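# Route PSU cable through case wall and seat the supply

## Task

Pass the power supply's cable through the hole in the computer case's internal wall until the entire plug sits in the far compartment, clearly distant from that wall, with the cable kept fairly taut on the supply's side. Stand the supply upright on the case floor inside the rear-panel slot, cable end facing in and its end plate pressed flat on the panel's outer face. The case must rest flat on the table with nothing beneath its feet, and no loose item may touch the supply, the cable or the plug. Everything must stay put without the robot holding it; finally release and move both grippers away.

## Robot and tools

Robot: two Doosan M1013 arms, left_arm and right_arm, each with a Robotiq 140 two-finger gripper. Base positions in the scene frame: left_arm (-0.024, +0.637, 0) m, right_arm (+0.061, -0.617, 0) m. Scene frame: origin on the tabletop midway between the arms, +z up, +x pointing out over the table, left_arm on the +y side. The names left and right do not refer to image sides.

Gripper frame: fingers extend along the gripper's +z, and open or close along its y. end_effector_position is the spot between the pads when closed; fingertips stick out about 33 mm past it when closed and 9 mm when fully open. Closing pushes the tips roughly 24 mm further from the arm, so keep that clearance over surfaces.

execute_actions(actions): actions is a list of actions; each action is a table of up to 15 rows, one row per 1/30 s control step; a short table repeats its final row to fill 15 steps. Every row holds 18 numbers in [-1, 1], covering both arms even if one is idle: left dx, dy, dz, rx, ry, rz, position, force_limit, speed, then the same nine for the right arm. dx..rz are offsets, not poses: each row is measured from the gripper's measured pose at the start of that action (for a call's first action, the last pose a result reported), expressed in that gripper's own axes, never accumulated row to row. Scale: 1.0 = 0.6 m of translation or 180 degrees; rx, ry, rz form a single rotation vector. Each step the command is clipped to within 70 mm and 16 degrees of the current pose, so large offsets need several actions; after an action the arm stops at its last clipped pose. Position is favoured over orientation when both cannot be met.

Gripper numbers (absolute settings, not offsets): position +1 = fully open (140 mm), pads touch near -0.8, -1 closes until blocked. force_limit -1 ≈ 14 N, 0 ≈ 60 N, +1 ≈ 107 N squeeze. speed -1 ≈ 30 mm/s, 0 ≈ 140, +1 ≈ 250. Zero is a real command, so to leave a gripper unchanged repeat its previous three numbers. To squeeze harder on a held part, raise force_limit and switch position between -1 and -0.98.

move(target, speed, stop_force, blocking): target is one 18-number row laid out as above; its six pose numbers per arm are offsets in gripper axes from the pose in the latest result that showed one, with the same 0.6 m / 180 degree scale; gripper numbers are sent at the start. Each gripper goes in a straight line, paths finish together, lasting 0.5 to 10 s. speed is in m/s, 0.002 to 0.5 (default 0.25), rotation capped at twice that in rad/s. Paths ignore obstacles and the other arm; grippers lag and may overshoot speed near full stretch. Arms are stiff: aiming even slightly into a firm object can trigger a fault. stop_force (N, 20 to 80, both arms) halts an arm's path once pushback rises that much; it is only usable after 0.2 s of scene time, is judged along the line toward the target in start gripper axes (unreliable while rotating), can fail near stretched poses, and should be omitted when backing off something. Go slow with it; lingering press can exceed the setting. blocking=false returns after 0.5 s while the arm keeps going (not combinable with stop_force); then only wait or stop are accepted until an end is shown. The move: line gives the ending (done, off_target, moving, held, fault, contact) and limits (paced = pose clipped; held = some steps blocked, after which the arm may speed up), plus each gripper's distance from its target.

wait(seconds): 0 to 10; arms hold their last command; returns early if a running move ends. stop(): brakes the current move (needs room); fingers continue. zoom_image(camera, region): camera is cam_high, cam_low, cam_left_wrist or cam_right_wrist; region [x0, y0, x1, y1] in pixels from the top-left, at most 504 by 504. read_manual(section): only "licences". finished_scene(scene): ends the current scene irreversibly; call it only once the goal is met and stable.

Results: a state line per arm with gripper position (m), quat_wxyz and velocities (m/s, rad/s) in the scene frame; printed positions can drift at long reach. Hand target lines show where the controller is driving. A pose unreachable line means the clearance check altered that arm's command. object_status: 0 moving, 1 blocked while opening, 2 blocked while closing (a grip), 3 reached target or pads met. position_measured is in counts: 3 open, 230 pads meeting. Action calls also list step readings; HELD marks a step where an arm's command was held back. Images: cam_high and cam_low 896x504, wrist fisheye cameras 504x504.

Cautions: never let anything leave the table. Avoid drops, slips, slamming and hard pushes. Keep the arms from striking each other. Contact torque at a joint's load limit (waist and shoulder 316, elbow 148, wrist joints 41.8 N m) or an outside force of 144 N stops that arm for 10 s and skips the rest of the call. Holding loads warms motors; MOTOR HOT warns, and OVER-TEMPERATURE FAULT means brakes applied until cooled. The robot keeps its last command while you think. Loose objects may occasionally get nudged.

Each tool is called after ">>>" as name(argument=value, ...) on one line, values as JSON.

## Session

>>> execute_actions(actions=[])

Scene clock: 0.00 s.
left_arm: end_effector_position=(+0.1867, +0.7366, +0.2667) position_measured=3 object_status=3 end_effector_quat_wxyz=(+0.666, -0.456, -0.469, +0.358) end_effector_velocity=(+0.000, -0.000, -0.000) end_effector_angular_velocity=(+0.001, +0.001, +0.000) | right_arm: end_effector_position=(+0.6334, -0.4418, +0.3990) position_measured=230 object_status=3 end_effector_quat_wxyz=(-0.018, +0.803, -0.596, -0.004) end_effector_velocity=(+0.000, -0.000, +0.000) end_effector_angular_velocity=(+0.000, -0.001, -0.000)
Joint positions: left_arm=[-0.051  0.442  2.213  0.279  2.187 -0.176] | right_arm=[0.146 0.052 1.591 0.03  1.477 3.069]
Joint velocities: left_arm=[-0.     0.001 -0.    -0.     0.    -0.001] | right_arm=[-0.     0.    -0.     0.    -0.001 -0.   ]
Hand target (left_arm): +0.187, +0.737, +0.267; +0.666, -0.456, -0.469, +0.358
Hand target (right_arm): +0.633, -0.442, +0.399; -0.018, +0.803, -0.596, -0.004
camera_calibration (this result's frames):
cam_left_wrist: T_world_to_cam=[[-0.095154, 0.109828, -0.989385, 0.197231], [0.0752661, -0.990256, -0.117163, 0.750265], [-0.992613, -0.0856157, 0.0859605, 0.397081], [0, 0, 0, 1]] pos_world=[0.356445, 0.75529, 0.248907]
cam_right_wrist: T_world_to_cam=[[-0.96985, -0.237505, -0.0546101, 0.535152], [-0.238981, 0.882981, 0.404021, 0.379528], [-0.0477374, 0.404891, -0.913118, 0.742023], [0, 0, 0, 1]] pos_world=[0.645139, -0.508453, 0.553442]

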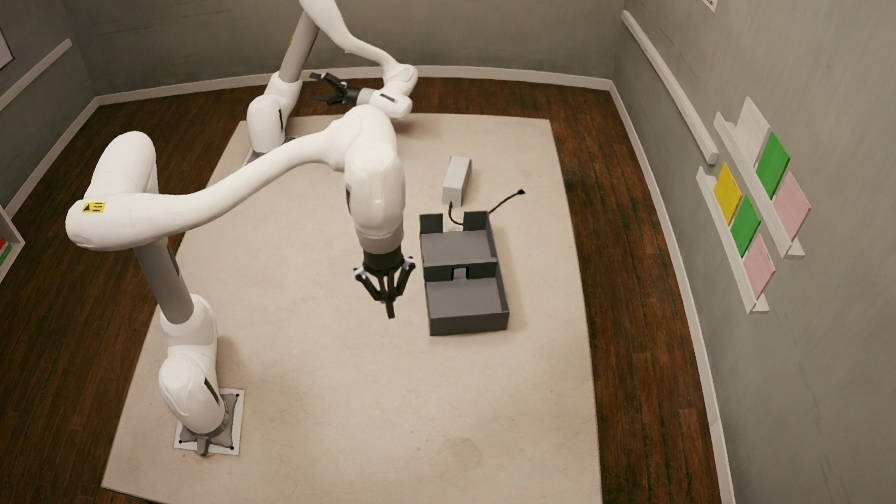

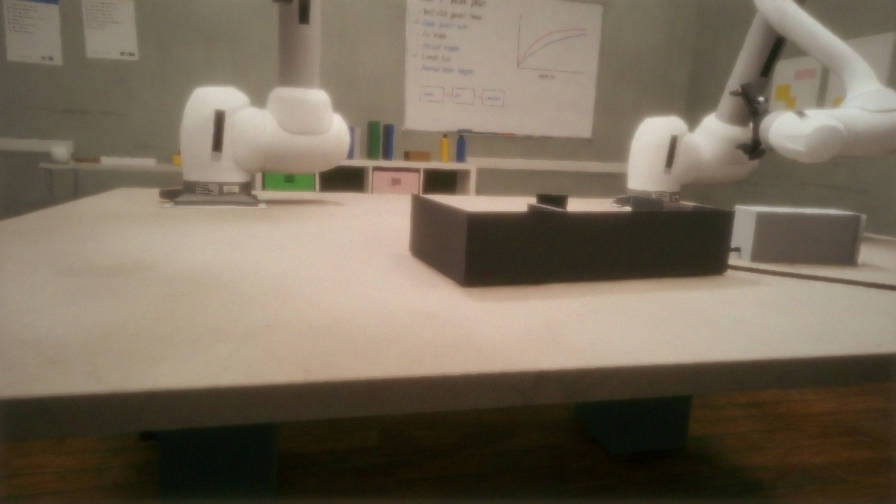

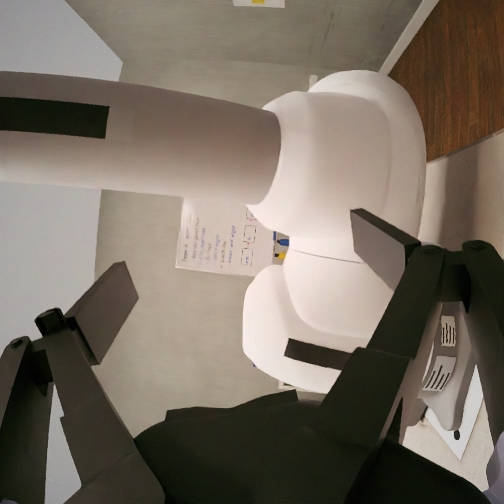

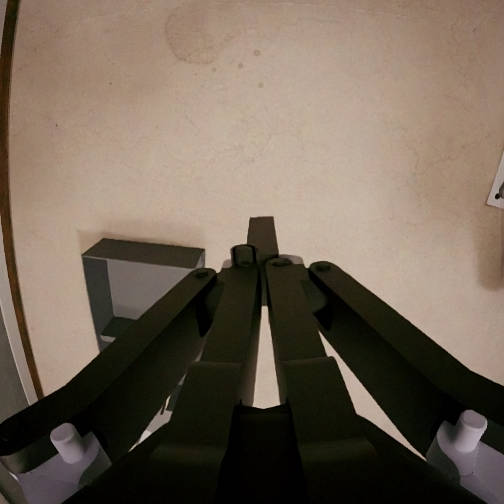

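>>> zoom_image(camera="cam_high", region=[390,140,590,340])

Region (390, 140, 590, 340) of cam_high's 896x504 image, scaled by 2.520, with more detail than that image has.

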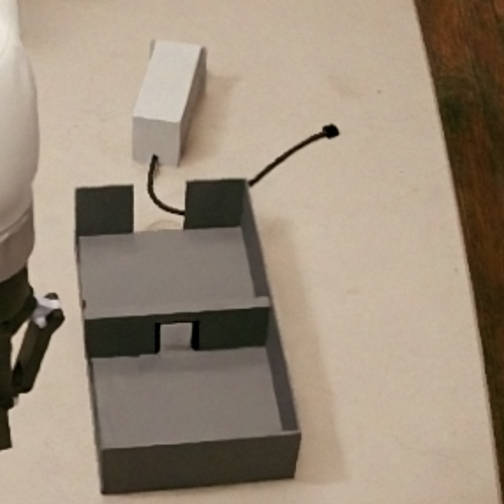

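>>> move(target=[-0.232,-0.163,-0.788,-0.55,0,0,-0.2,-0.5,0,0,0.1,0.15,0,0,0.055,-0.3,-0.5,0], speed=0.3)

Scene clock: 24.70 s.
left_arm: end_effector_position=(+0.6001, +0.4511, +0.2492) position_measured=154 object_status=3 end_effector_quat_wxyz=(-0.086, +0.802, +0.577, +0.124) end_effector_velocity=(+0.002, -0.000, -0.000) end_effector_angular_velocity=(+0.001, -0.006, -0.003) | right_arm: end_effector_position=(+0.5773, -0.4561, +0.3077) position_measured=167 object_status=3 end_effector_quat_wxyz=(-0.018, +0.748, -0.663, -0.006) end_effector_velocity=(-0.001, +0.000, -0.001) end_effector_angular_velocity=(+0.000, +0.001, +0.000)
Joint positions: left_arm=[-0.498  0.209  1.713  0.313  1.282 -0.271] | right_arm=[ 0.143 -0.019  1.828  0.031  1.31   3.234]
Joint velocities: left_arm=[-0.001 -0.     0.001  0.005 -0.006 -0.002] | right_arm=[0.    0.    0.001 0.    0.    0.   ]
Hand target (left_arm): +0.600, +0.451, +0.249; -0.086, +0.803, +0.577, +0.124
Hand target (right_arm): +0.577, -0.456, +0.308; -0.018, +0.748, -0.663, -0.006
Off the commanded pose (left_arm): 0.001 m, 0 deg.
Off the commanded pose (right_arm): 0.000 m, 0 deg.
move: done
camera_calibration (this result's frames):
cam_left_wrist: T_world_to_cam=[[0.853122, -0.520085, -0.0411675, -0.270594], [-0.516967, -0.853344, 0.0674465, 0.681956], [-0.070208, -0.0362578, -0.996873, 0.478578], [0, 0, 0, 1]] pos_world=[0.616998, 0.458563, 0.419947]
cam_right_wrist: T_world_to_cam=[[-0.996532, -0.067123, -0.0491857, 0.563806], [-0.0813735, 0.909692, 0.407233, 0.335871], [0.0174091, 0.409823, -0.911999, 0.62609], [0, 0, 0, 1]] pos_world=[0.578282, -0.524281, 0.461947]

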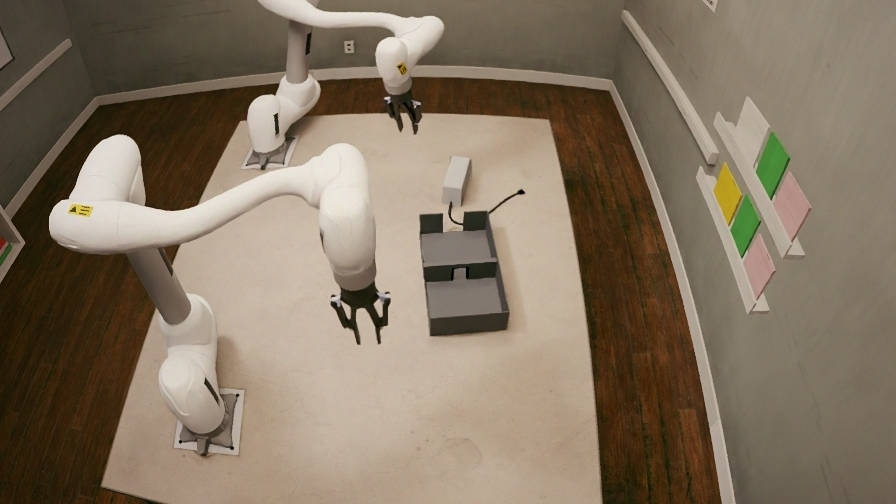

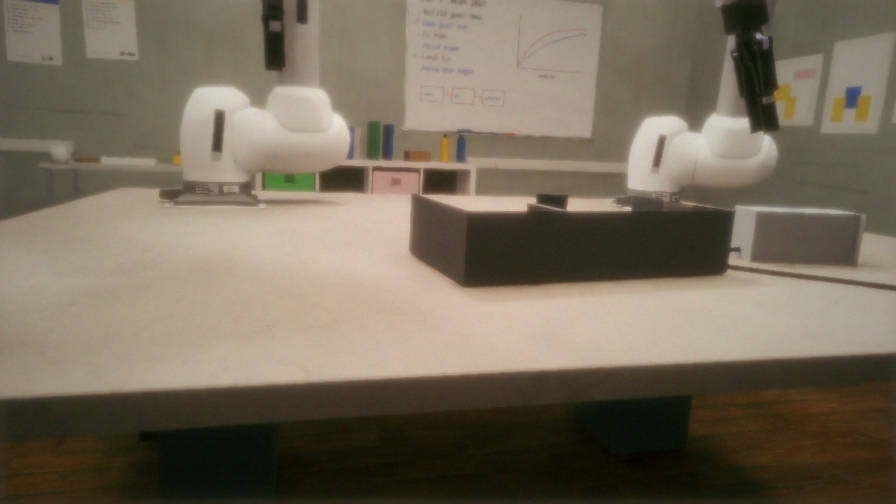

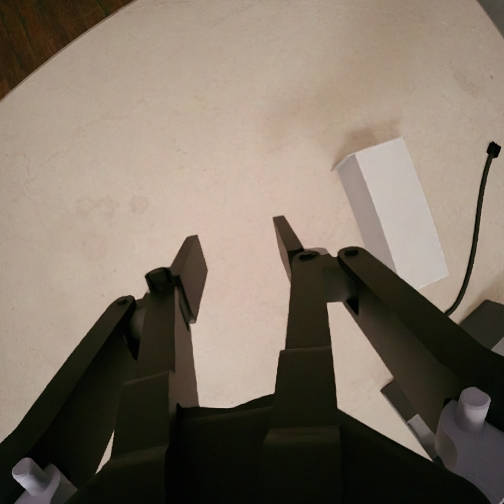

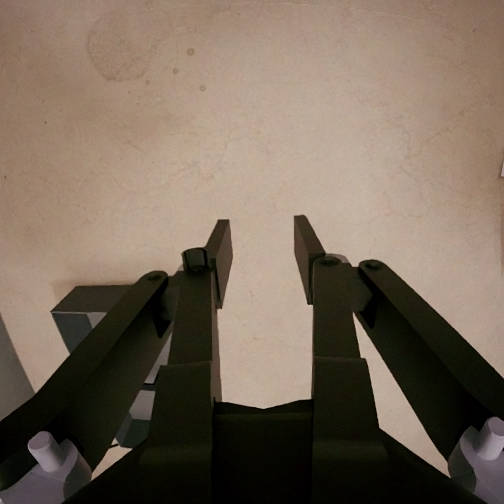

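>>> move(target=[-0.04,0.6,0.181,0.121,-0.038,-0.79,-0.2,-0.5,0,0,0,0,0,-0.19,0,-0.3,-0.5,0], speed=0.4)

Scene clock: 41.57 s.
left_arm: end_effector_position=(+0.9448, +0.3460, +0.1399) position_measured=154 object_status=3 end_effector_quat_wxyz=(+0.001, -0.301, +0.954, +0.000) end_effector_velocity=(+0.001, +0.000, -0.002) end_effector_angular_velocity=(+0.002, +0.001, +0.007) | right_arm: end_effector_position=(+0.5774, -0.4563, +0.3077) position_measured=167 object_status=3 end_effector_quat_wxyz=(-0.211, +0.713, -0.629, -0.225) end_effector_velocity=(+0.000, -0.001, -0.000) end_effector_angular_velocity=(+0.001, +0.000, -0.001)
Joint positions: left_arm=[-0.329  0.837  0.905  0.002  1.399 -2.509] | right_arm=[-0.204  0.018  1.911  0.62   1.408  2.723]
Joint velocities: left_arm=[-0.     0.004 -0.004  0.002  0.002 -0.007] | right_arm=[-0.002  0.001  0.     0.001  0.001 -0.001]
Hand target (left_arm): +0.945, +0.346, +0.140; +0.001, -0.301, +0.954, +0.000
Hand target (right_arm): +0.577, -0.456, +0.308; -0.211, +0.713, -0.629, -0.225
Off the commanded pose (left_arm): 0.001 m, 0 deg.
Off the commanded pose (right_arm): 0.000 m, 0 deg.
move: done
camera_calibration (this result's frames):
cam_left_wrist: T_world_to_cam=[[-0.37552, 0.926527, 0.0230789, 0.0274716], [0.868362, 0.343024, 0.358166, -0.985651], [0.323934, 0.154539, -0.933373, -0.0573712], [0, 0, 0, 1]] pos_world=[0.884802, 0.321514, 0.298844]
cam_right_wrist: T_world_to_cam=[[-0.998153, -0.0590846, -0.014159, 0.557724], [-0.0431855, 0.526014, 0.849379, 0.00288841], [-0.0427374, 0.848421, -0.527593, 0.742669], [0, 0, 0, 1]] pos_world=[0.588558, -0.598663, 0.397271]

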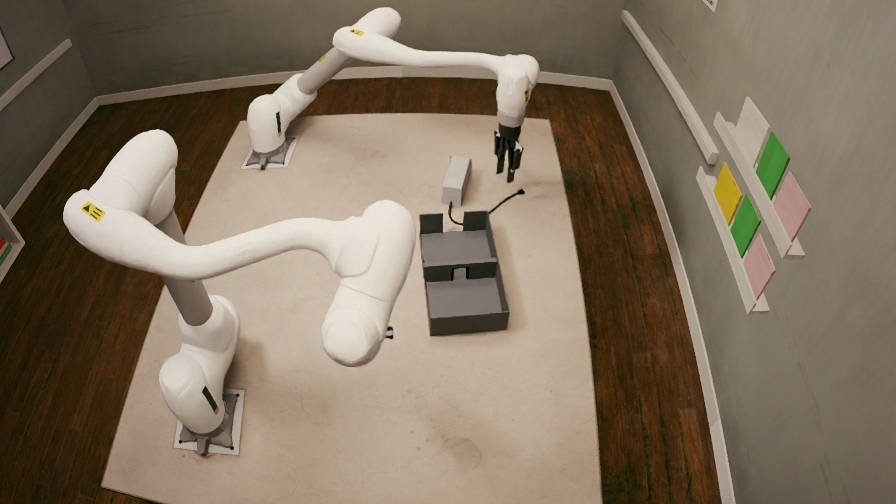

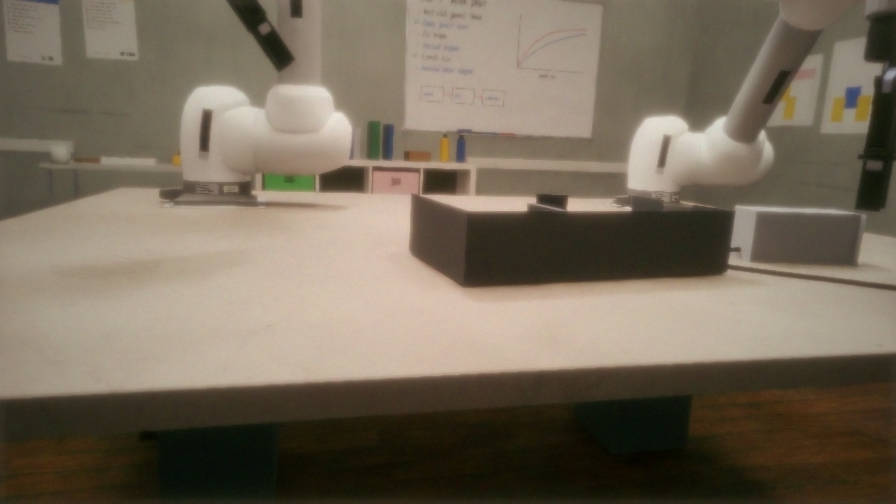

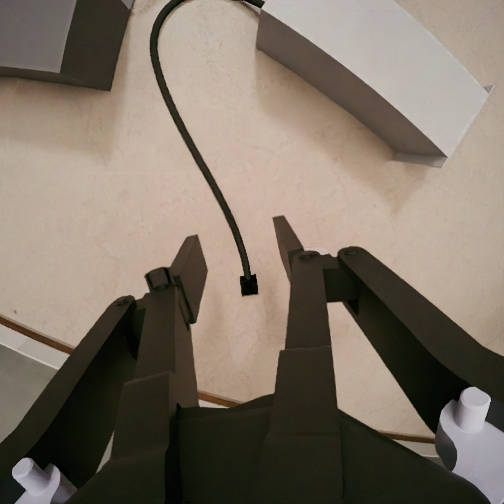

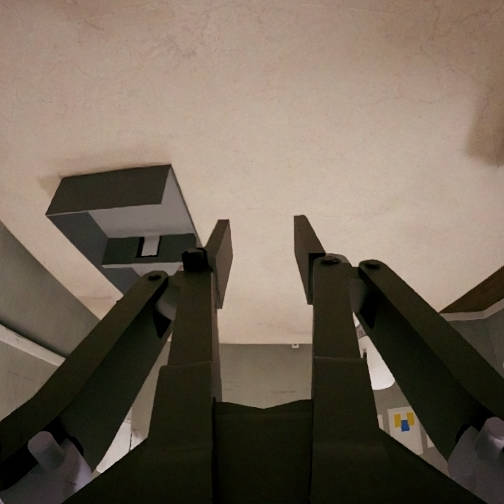

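>>> move(target=[-0.057,-0.027,0.12,0,0,0,-0.2,-0.5,0,0,0,0,0,0,0,-0.3,-0.5,0], speed=0.15)

>>> move(target=[0,0,0.05,0,0,0,-0.4,-0.5,0,0,0,0,0,0,0,-0.3,-0.5,0], speed=0.03)

>>> move(target=[0,0,0,0,0,0,-1,-0.5,-0.5,0,0,0,0,0,0,-0.3,-0.5,0])

Scene clock: 56.70 s.
left_arm: end_effector_position=(+0.9821, +0.3525, +0.0680) position_measured=154 object_status=3 end_effector_quat_wxyz=(+0.001, -0.301, +0.954, +0.000) end_effector_velocity=(+0.001, +0.001, -0.001) end_effector_angular_velocity=(+0.000, -0.000, +0.001) | right_arm: end_effector_position=(+0.5774, -0.4562, +0.3077) position_measured=167 object_status=3 end_effector_quat_wxyz=(-0.211, +0.713, -0.629, -0.225) end_effector_velocity=(-0.000, +0.000, -0.000) end_effector_angular_velocity=(+0.000, +0.000, -0.000)
Joint positions: left_arm=[-0.312  0.936  0.851  0.002  1.354 -2.492] | right_arm=[-0.204  0.018  1.911  0.62   1.408  2.723]
Joint velocities: left_arm=[ 0.001  0.002 -0.002  0.    -0.    -0.   ] | right_arm=[ 0. -0.  0.  0. -0.  0.]
Hand target (left_arm): +0.982, +0.352, +0.068; +0.001, -0.301, +0.954, +0.000
Hand target (right_arm): +0.577, -0.456, +0.308; -0.211, +0.713, -0.629, -0.225
Off the commanded pose (left_arm): 0.000 m, 0 deg.
Off the commanded pose (right_arm): 0.000 m, 0 deg.
move: done
camera_calibration (this result's frames):
cam_left_wrist: T_world_to_cam=[[-0.375437, 0.926559, 0.0231393, 0.0370561], [0.86837, 0.342913, 0.358251, -0.994439], [0.324006, 0.154594, -0.933339, -0.137562], [0, 0, 0, 1]] pos_world=[0.922024, 0.327937, 0.22701]
cam_right_wrist: T_world_to_cam=[[-0.998149, -0.0591462, -0.0141425, 0.55768], [-0.0431988, 0.52591, 0.849442, 0.00281778], [-0.0428035, 0.848481, -0.527492, 0.742676], [0, 0, 0, 1]] pos_world=[0.588558, -0.598644, 0.397249]

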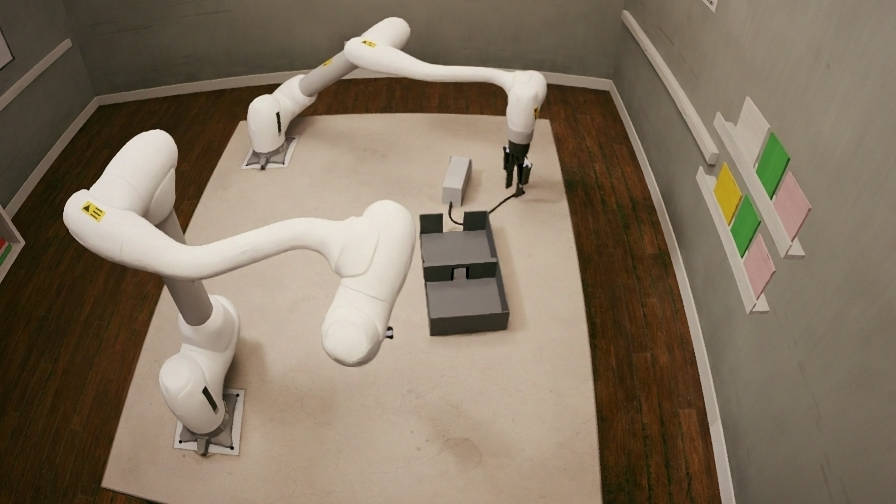

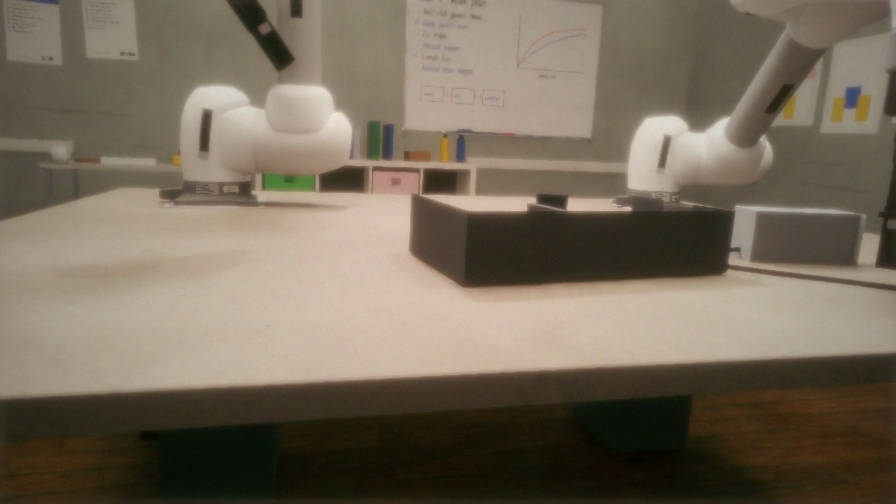

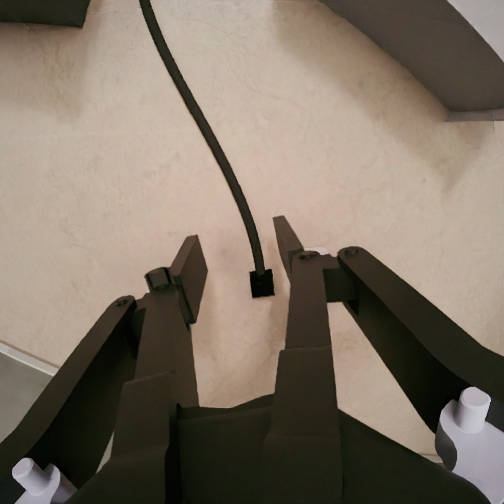

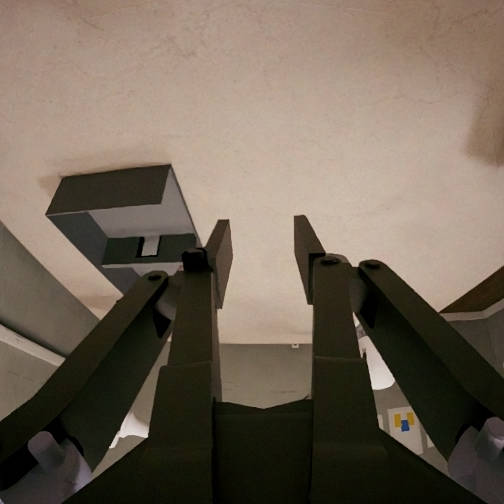

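Scene clock: 58.00 s.
left_arm: end_effector_position=(+0.9821, +0.3525, +0.0382) position_measured=179 object_status=3 end_effector_quat_wxyz=(+0.001, -0.301, +0.954, +0.000) end_effector_velocity=(+0.001, +0.000, -0.001) end_effector_angular_velocity=(+0.000, -0.002, -0.000) | right_arm: end_effector_position=(+0.5774, -0.4562, +0.3077) position_measured=167 object_status=3 end_effector_quat_wxyz=(-0.211, +0.713, -0.629, -0.225) end_effector_velocity=(+0.000, -0.001, -0.000) end_effector_angular_velocity=(-0.000, -0.000, -0.001)
Joint positions: left_arm=[-0.312  0.951  0.877  0.002  1.313 -2.492] | right_arm=[-0.204  0.018  1.911  0.62   1.408  2.723]
Joint velocities: left_arm=[-0.     0.     0.002  0.001 -0.004  0.   ] | right_arm=[-0.001  0.    -0.    -0.    -0.    -0.   ]
Hand target (left_arm): +0.982, +0.352, +0.038; +0.001, -0.301, +0.954, +0.000
Hand target (right_arm): +0.577, -0.456, +0.308; -0.211, +0.713, -0.629, -0.225
Off the commanded pose (left_arm): 0.000 m, 0 deg.
Off the commanded pose (right_arm): 0.000 m, 0 deg.
move: done
camera_calibration (this result's frames):
cam_left_wrist: T_world_to_cam=[[-0.375375, 0.926584, 0.0231207, 0.0376782], [0.868392, 0.342861, 0.358248, -0.983752], [0.32402, 0.154555, -0.93334, -0.165438], [0, 0, 0, 1]] pos_world=[0.92203, 0.327948, 0.197147]
cam_right_wrist: T_world_to_cam=[[-0.998149, -0.0591468, -0.0141426, 0.557679], [-0.0431992, 0.52591, 0.849442, 0.00281778], [-0.0428041, 0.848481, -0.527492, 0.742676], [0, 0, 0, 1]] pos_world=[0.588558, -0.598643, 0.397249]

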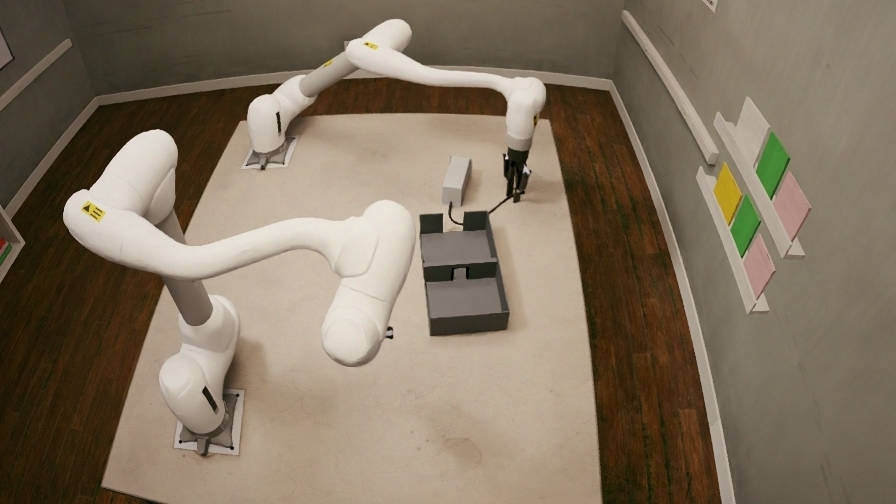

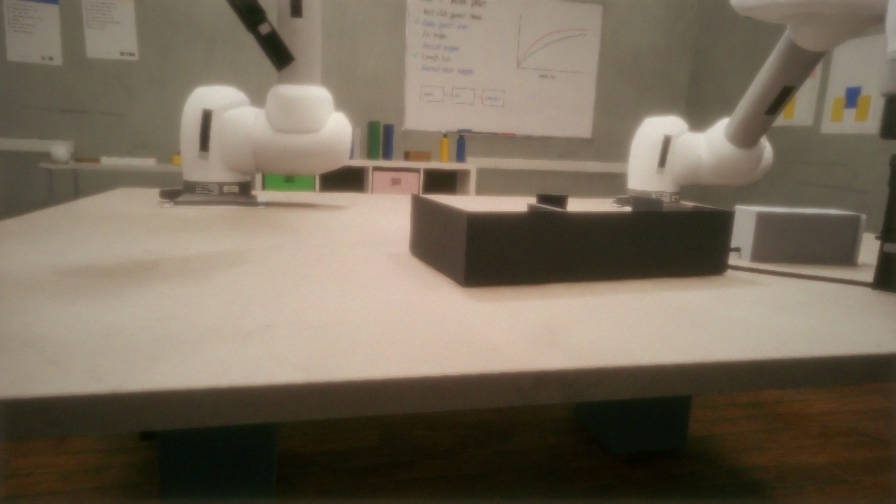

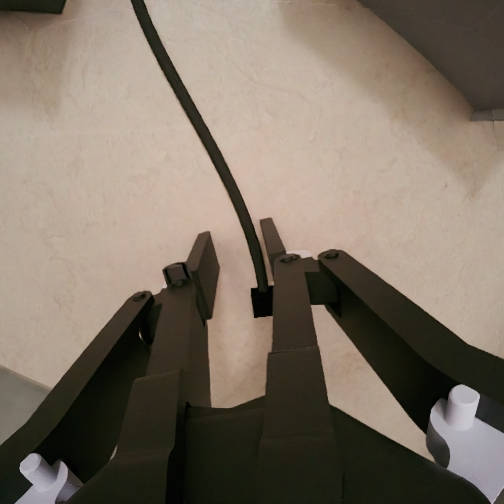

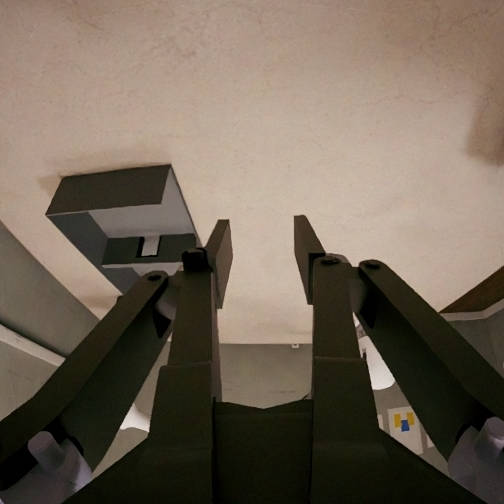

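Scene clock: 58.53 s.
left_arm: end_effector_position=(+0.9821, +0.3525, +0.0381) position_measured=223 object_status=0 end_effector_quat_wxyz=(+0.001, -0.301, +0.954, +0.000) end_effector_velocity=(-0.001, -0.000, -0.001) end_effector_angular_velocity=(-0.001, +0.002, +0.000) | right_arm: end_effector_position=(+0.5774, -0.4562, +0.3077) position_measured=167 object_status=3 end_effector_quat_wxyz=(-0.211, +0.713, -0.629, -0.225) end_effector_velocity=(+0.000, -0.000, +0.000) end_effector_angular_velocity=(-0.000, -0.001, -0.000)
Joint positions: left_arm=[-0.312  0.951  0.877  0.002  1.313 -2.492] | right_arm=[-0.204  0.018  1.911  0.62   1.408  2.723]
Joint velocities: left_arm=[ 0.     0.001  0.    -0.002  0.     0.   ] | right_arm=[-0.    -0.    -0.     0.    -0.001 -0.   ]
Hand target (left_arm): +0.982, +0.352, +0.038; +0.001, -0.301, +0.954, +0.000
Hand target (right_arm): +0.577, -0.456, +0.308; -0.211, +0.713, -0.629, -0.225
Off the commanded pose (left_arm): 0.000 m, 0 deg.
Off the commanded pose (right_arm): 0.000 m, 0 deg.
move: done
camera_calibration (this result's frames):
cam_left_wrist: T_world_to_cam=[[-0.375376, 0.926584, 0.0231217, 0.0376789], [0.868392, 0.342862, 0.358247, -0.983736], [0.324018, 0.154556, -0.933341, -0.165476], [0, 0, 0, 1]] pos_world=[0.92203, 0.327948, 0.197104]
cam_right_wrist: T_world_to_cam=[[-0.998149, -0.0591468, -0.0141425, 0.557679], [-0.0431991, 0.52591, 0.849442, 0.00281767], [-0.0428041, 0.848481, -0.527492, 0.742676], [0, 0, 0, 1]] pos_world=[0.588558, -0.598643, 0.397249]

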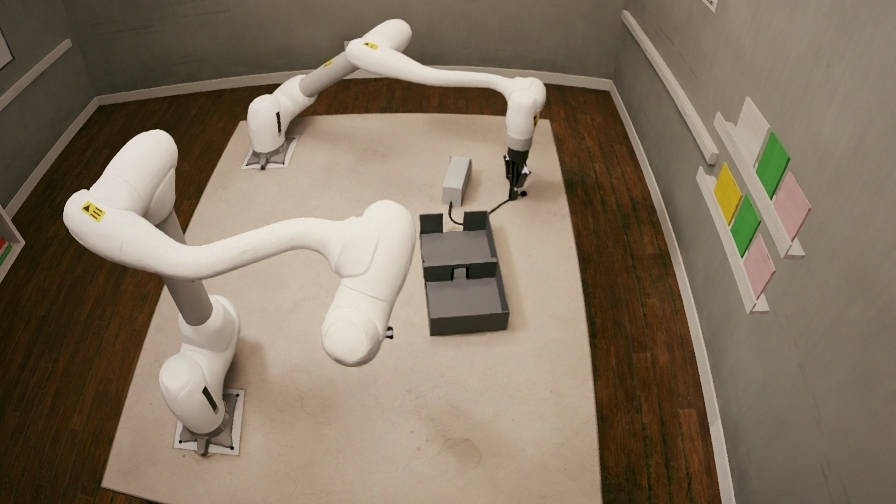

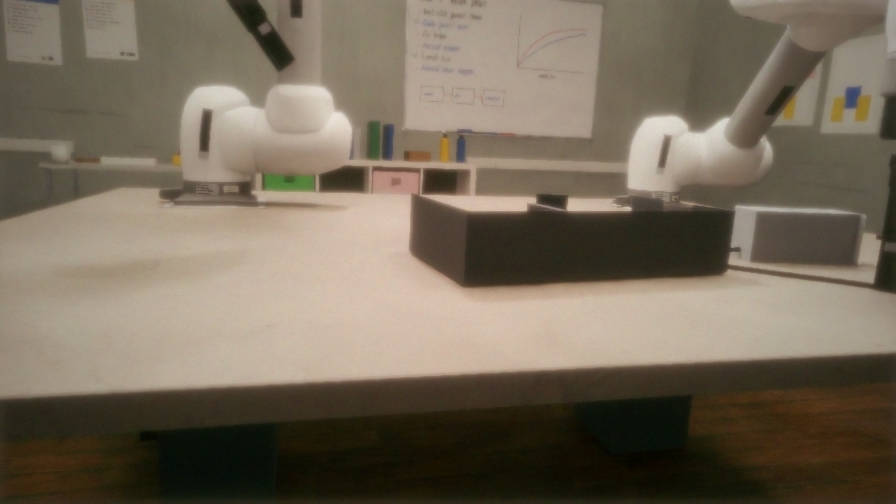

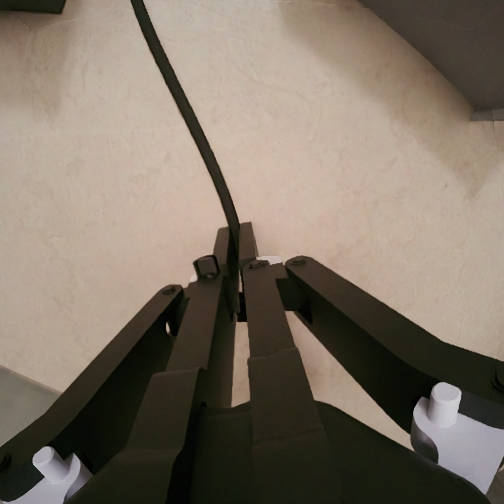

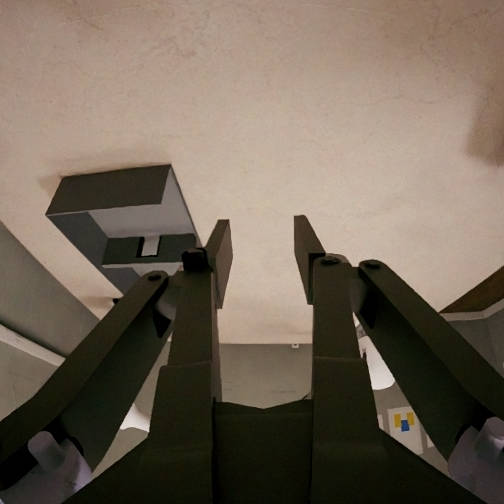

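>>> move(target=[0,0,-0.2,0,0,0.1,-1,-0.5,-0.5,0,0,0,0,0,0,-0.3,-0.5,0], speed=0.2)

>>> move(target=[0.456,-0.35,0,0,0,0.555,-1,-0.5,-0.5,0,0,0,0,0,0,-0.3,-0.5,0], speed=0.3)

>>> move(target=[0,0,0.125,0,0,0,-1,-0.5,-0.5,0,0,0,0,0,0,-0.3,-0.5,0], speed=0.1)

>>> zoom_image(camera="cam_high", region=[410,170,530,300])

Scene clock: 71.80 s.
left_arm: end_effector_position=(+0.9820, +0.3523, +0.1580) position_measured=223 object_status=2 end_effector_quat_wxyz=(+0.001, -0.148, +0.989, +0.001) end_effector_velocity=(+0.001, +0.000, +0.002) end_effector_angular_velocity=(+0.001, -0.000, -0.005) | right_arm: end_effector_position=(+0.5774, -0.4562, +0.3077) position_measured=167 object_status=3 end_effector_quat_wxyz=(-0.211, +0.713, -0.629, -0.225) end_effector_velocity=(+0.000, -0.000, -0.000) end_effector_angular_velocity=(-0.001, -0.001, -0.001)
Joint positions: left_arm=[-0.312  0.906  0.745  0.002  1.49  -2.178] | right_arm=[-0.204  0.018  1.911  0.62   1.408  2.723]
Joint velocities: left_arm=[ 0.     0.001 -0.005  0.001  0.004  0.005] | right_arm=[-0.001 -0.    -0.    -0.001 -0.001 -0.   ]
Hand target (left_arm): +0.982, +0.352, +0.158; +0.001, -0.148, +0.989, +0.001
Hand target (right_arm): +0.577, -0.456, +0.308; -0.211, +0.713, -0.629, -0.225
Off the commanded pose (left_arm): 0.000 m, 0 deg.
Off the commanded pose (right_arm): 0.000 m, 0 deg.
move: done
camera_calibration (this result's frames):
cam_left_wrist: T_world_to_cam=[[-0.0711671, 0.997184, 0.0236558, -0.288684], [0.93189, 0.0580129, 0.358071, -0.988543], [0.35569, 0.0475275, -0.933395, -0.0469308], [0, 0, 0, 1]] pos_world=[0.917362, 0.34745, 0.316992]
cam_right_wrist: T_world_to_cam=[[-0.998149, -0.0591468, -0.0141425, 0.557679], [-0.0431991, 0.52591, 0.849442, 0.00281772], [-0.0428041, 0.848481, -0.527492, 0.742676], [0, 0, 0, 1]] pos_world=[0.588558, -0.598643, 0.397249]

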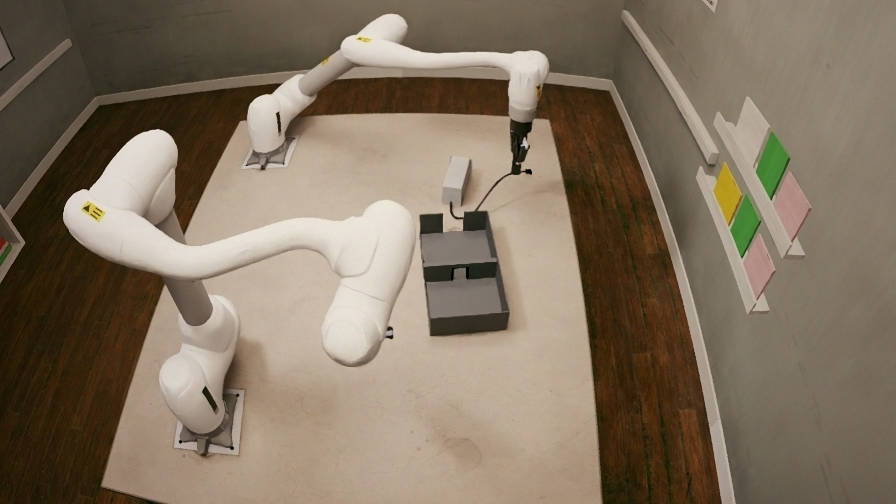

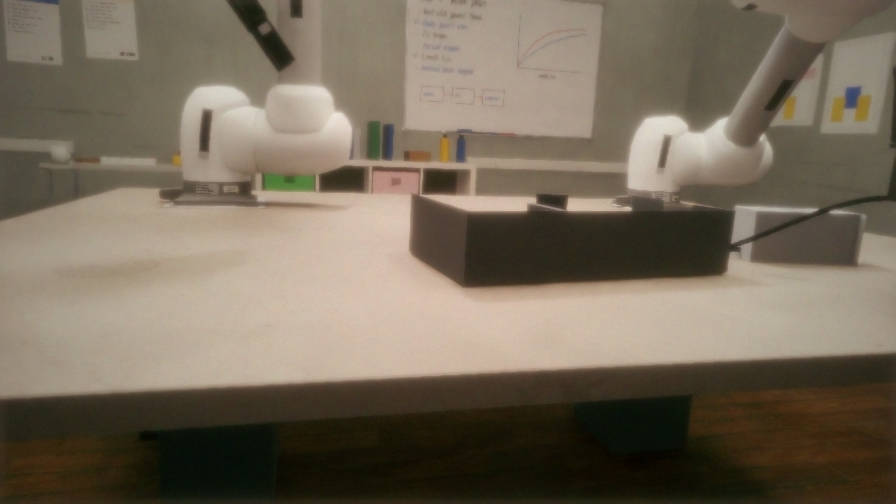

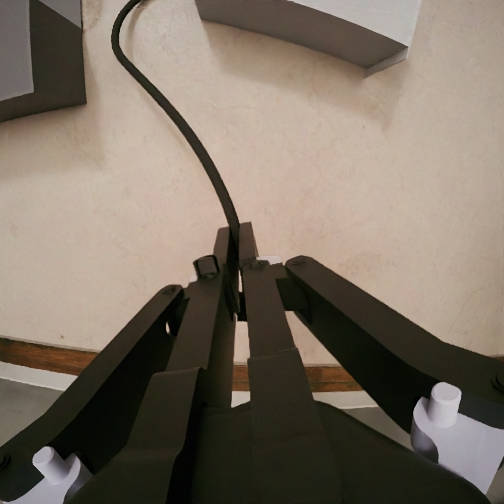

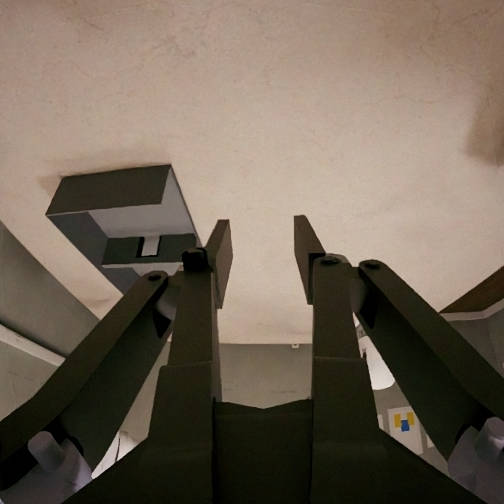

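Scene clock: 75.17 s.
left_arm: end_effector_position=(+0.7825, +0.0711, +0.1579) position_measured=223 object_status=2 end_effector_quat_wxyz=(+0.000, +0.661, +0.750, +0.001) end_effector_velocity=(-0.001, -0.001, -0.001) end_effector_angular_velocity=(+0.001, +0.001, -0.008) | right_arm: end_effector_position=(+0.5774, -0.4562, +0.3077) position_measured=167 object_status=3 end_effector_quat_wxyz=(-0.211, +0.713, -0.629, -0.225) end_effector_velocity=(+0.000, -0.000, -0.000) end_effector_angular_velocity=(-0.001, -0.001, -0.001)
Joint positions: left_arm=[-0.65   0.779  0.978  0.001  1.384 -0.773] | right_arm=[-0.204  0.018  1.911  0.62   1.408  2.723]
Joint velocities: left_arm=[-0.002  0.001  0.001  0.001 -0.     0.007] | right_arm=[-0.001 -0.    -0.    -0.    -0.001  0.   ]
Hand target (left_arm): +0.782, +0.071, +0.158; +0.000, +0.662, +0.750, +0.001
Hand target (right_arm): +0.577, -0.456, +0.308; -0.211, +0.713, -0.629, -0.225
Off the commanded pose (left_arm): 0.001 m, 0 deg.
Off the commanded pose (right_arm): 0.000 m, 0 deg.
move: done
camera_calibration (this result's frames):
cam_left_wrist: T_world_to_cam=[[0.994615, -0.100822, 0.0239988, -0.778403], [-0.102744, -0.92886, 0.355898, 0.0938404], [-0.0135907, -0.356448, -0.934216, 0.355163], [0, 0, 0, 1]] pos_world=[0.78868, 0.135282, 0.317082]
cam_right_wrist: T_world_to_cam=[[-0.998149, -0.0591467, -0.0141427, 0.557679], [-0.0431993, 0.52591, 0.849442, 0.00281776], [-0.0428039, 0.848481, -0.527492, 0.742676], [0, 0, 0, 1]] pos_world=[0.588558, -0.598643, 0.397249]

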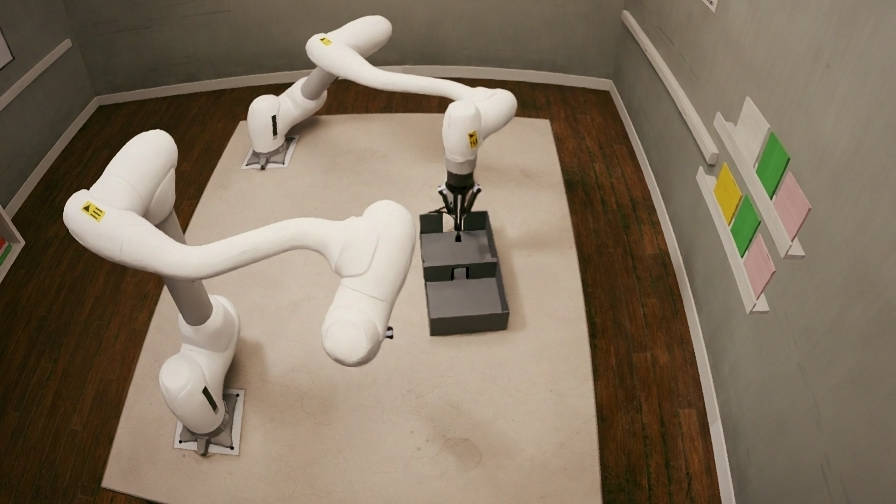

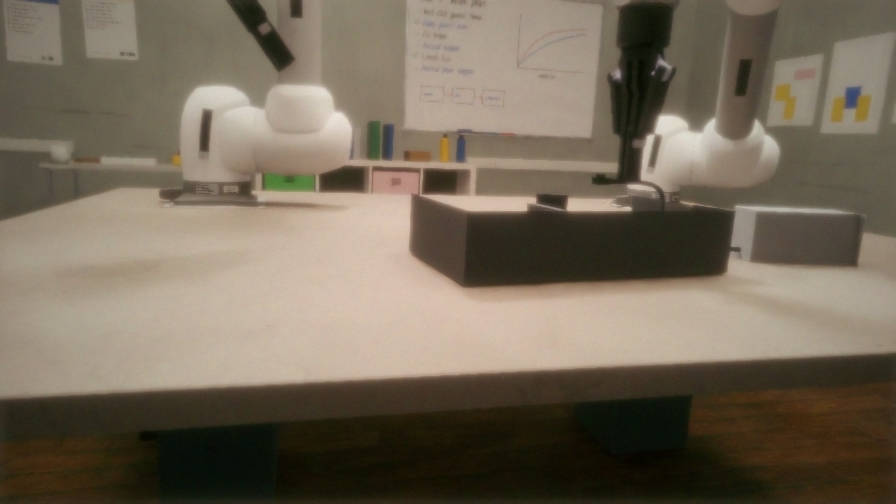

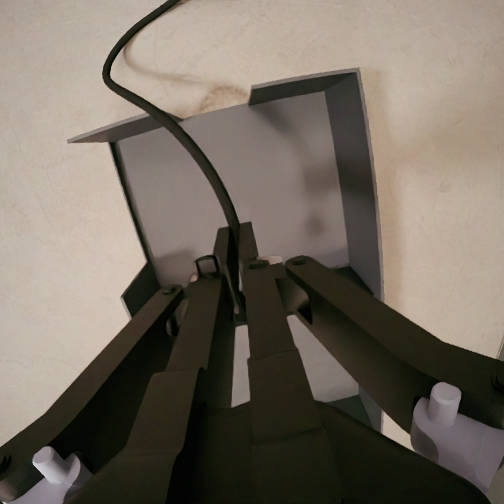

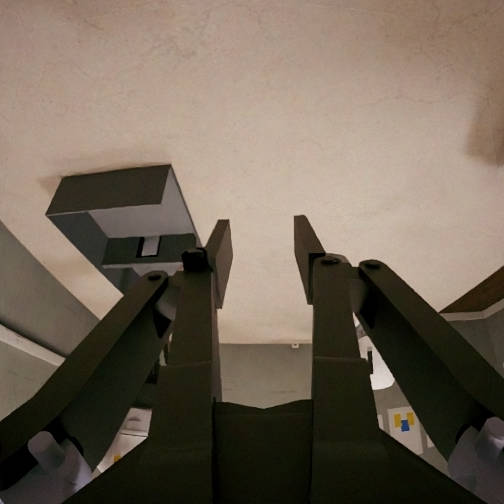

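Scene clock: 76.33 s.
left_arm: end_effector_position=(+0.7825, +0.0711, +0.0831) position_measured=223 object_status=2 end_effector_quat_wxyz=(+0.000, +0.661, +0.750, +0.001) end_effector_velocity=(+0.000, +0.000, -0.001) end_effector_angular_velocity=(+0.001, -0.001, -0.001) | right_arm: end_effector_position=(+0.5774, -0.4562, +0.3077) position_measured=167 object_status=3 end_effector_quat_wxyz=(-0.211, +0.713, -0.629, -0.225) end_effector_velocity=(-0.000, +0.000, -0.000) end_effector_angular_velocity=(-0.000, -0.000, +0.000)
Joint positions: left_arm=[-0.65   0.813  1.054  0.001  1.274 -0.773] | right_arm=[-0.204  0.018  1.911  0.62   1.408  2.723]
Joint velocities: left_arm=[-0.     0.     0.002  0.002 -0.002  0.001] | right_arm=[ 0.001 -0.     0.     0.    -0.001 -0.   ]
Hand target (left_arm): +0.782, +0.071, +0.083; +0.000, +0.661, +0.750, +0.001
Hand target (right_arm): +0.577, -0.456, +0.308; -0.211, +0.713, -0.629, -0.225
Off the commanded pose (left_arm): 0.000 m, 0 deg.
Off the commanded pose (right_arm): 0.000 m, 0 deg.
move: done
camera_calibration (this result's frames):
cam_left_wrist: T_world_to_cam=[[0.994595, -0.101018, 0.0239881, -0.776559], [-0.102923, -0.92882, 0.355949, 0.120564], [-0.0136768, -0.356494, -0.934198, 0.285268], [0, 0, 0, 1]] pos_world=[0.788673, 0.135232, 0.24221]
cam_right_wrist: T_world_to_cam=[[-0.998149, -0.0591466, -0.0141427, 0.557679], [-0.0431992, 0.52591, 0.849442, 0.00281779], [-0.0428038, 0.848481, -0.527492, 0.742676], [0, 0, 0, 1]] pos_world=[0.588558, -0.598643, 0.397249]

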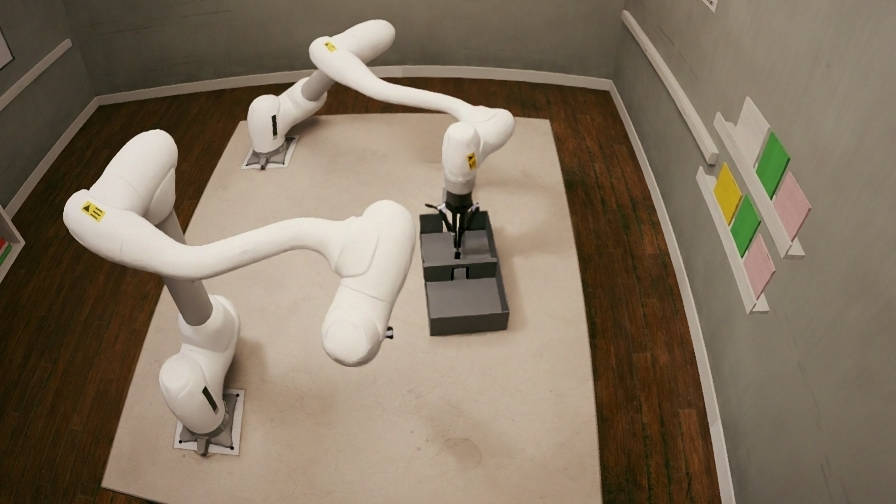

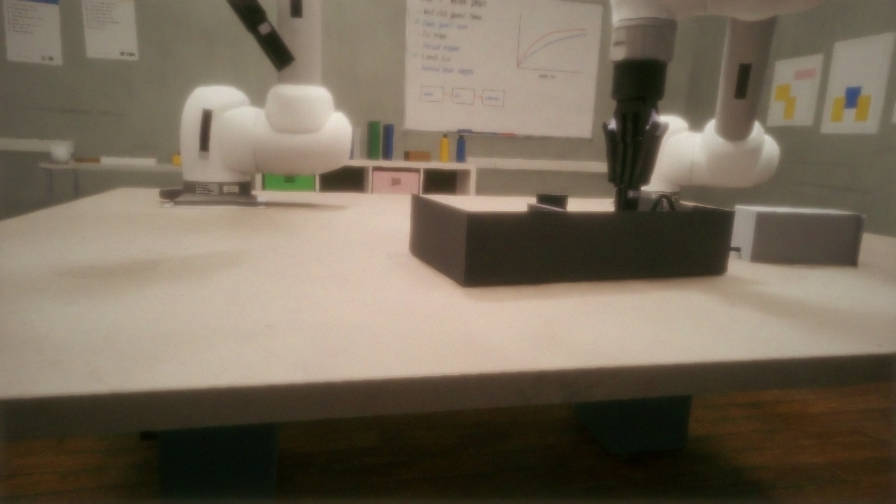

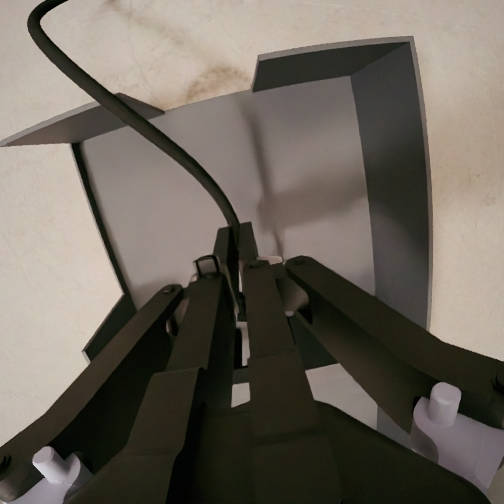

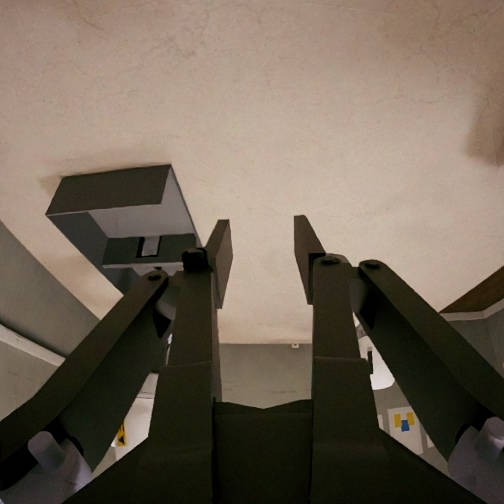

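Region (410, 170, 530, 300) of cam_high's 896x504 image, scaled by 3.877, with more detail than that image has; it fills the left 465 columns of this view, and the rest is white.

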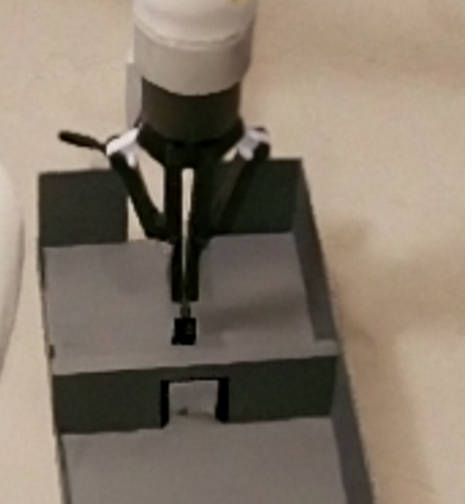

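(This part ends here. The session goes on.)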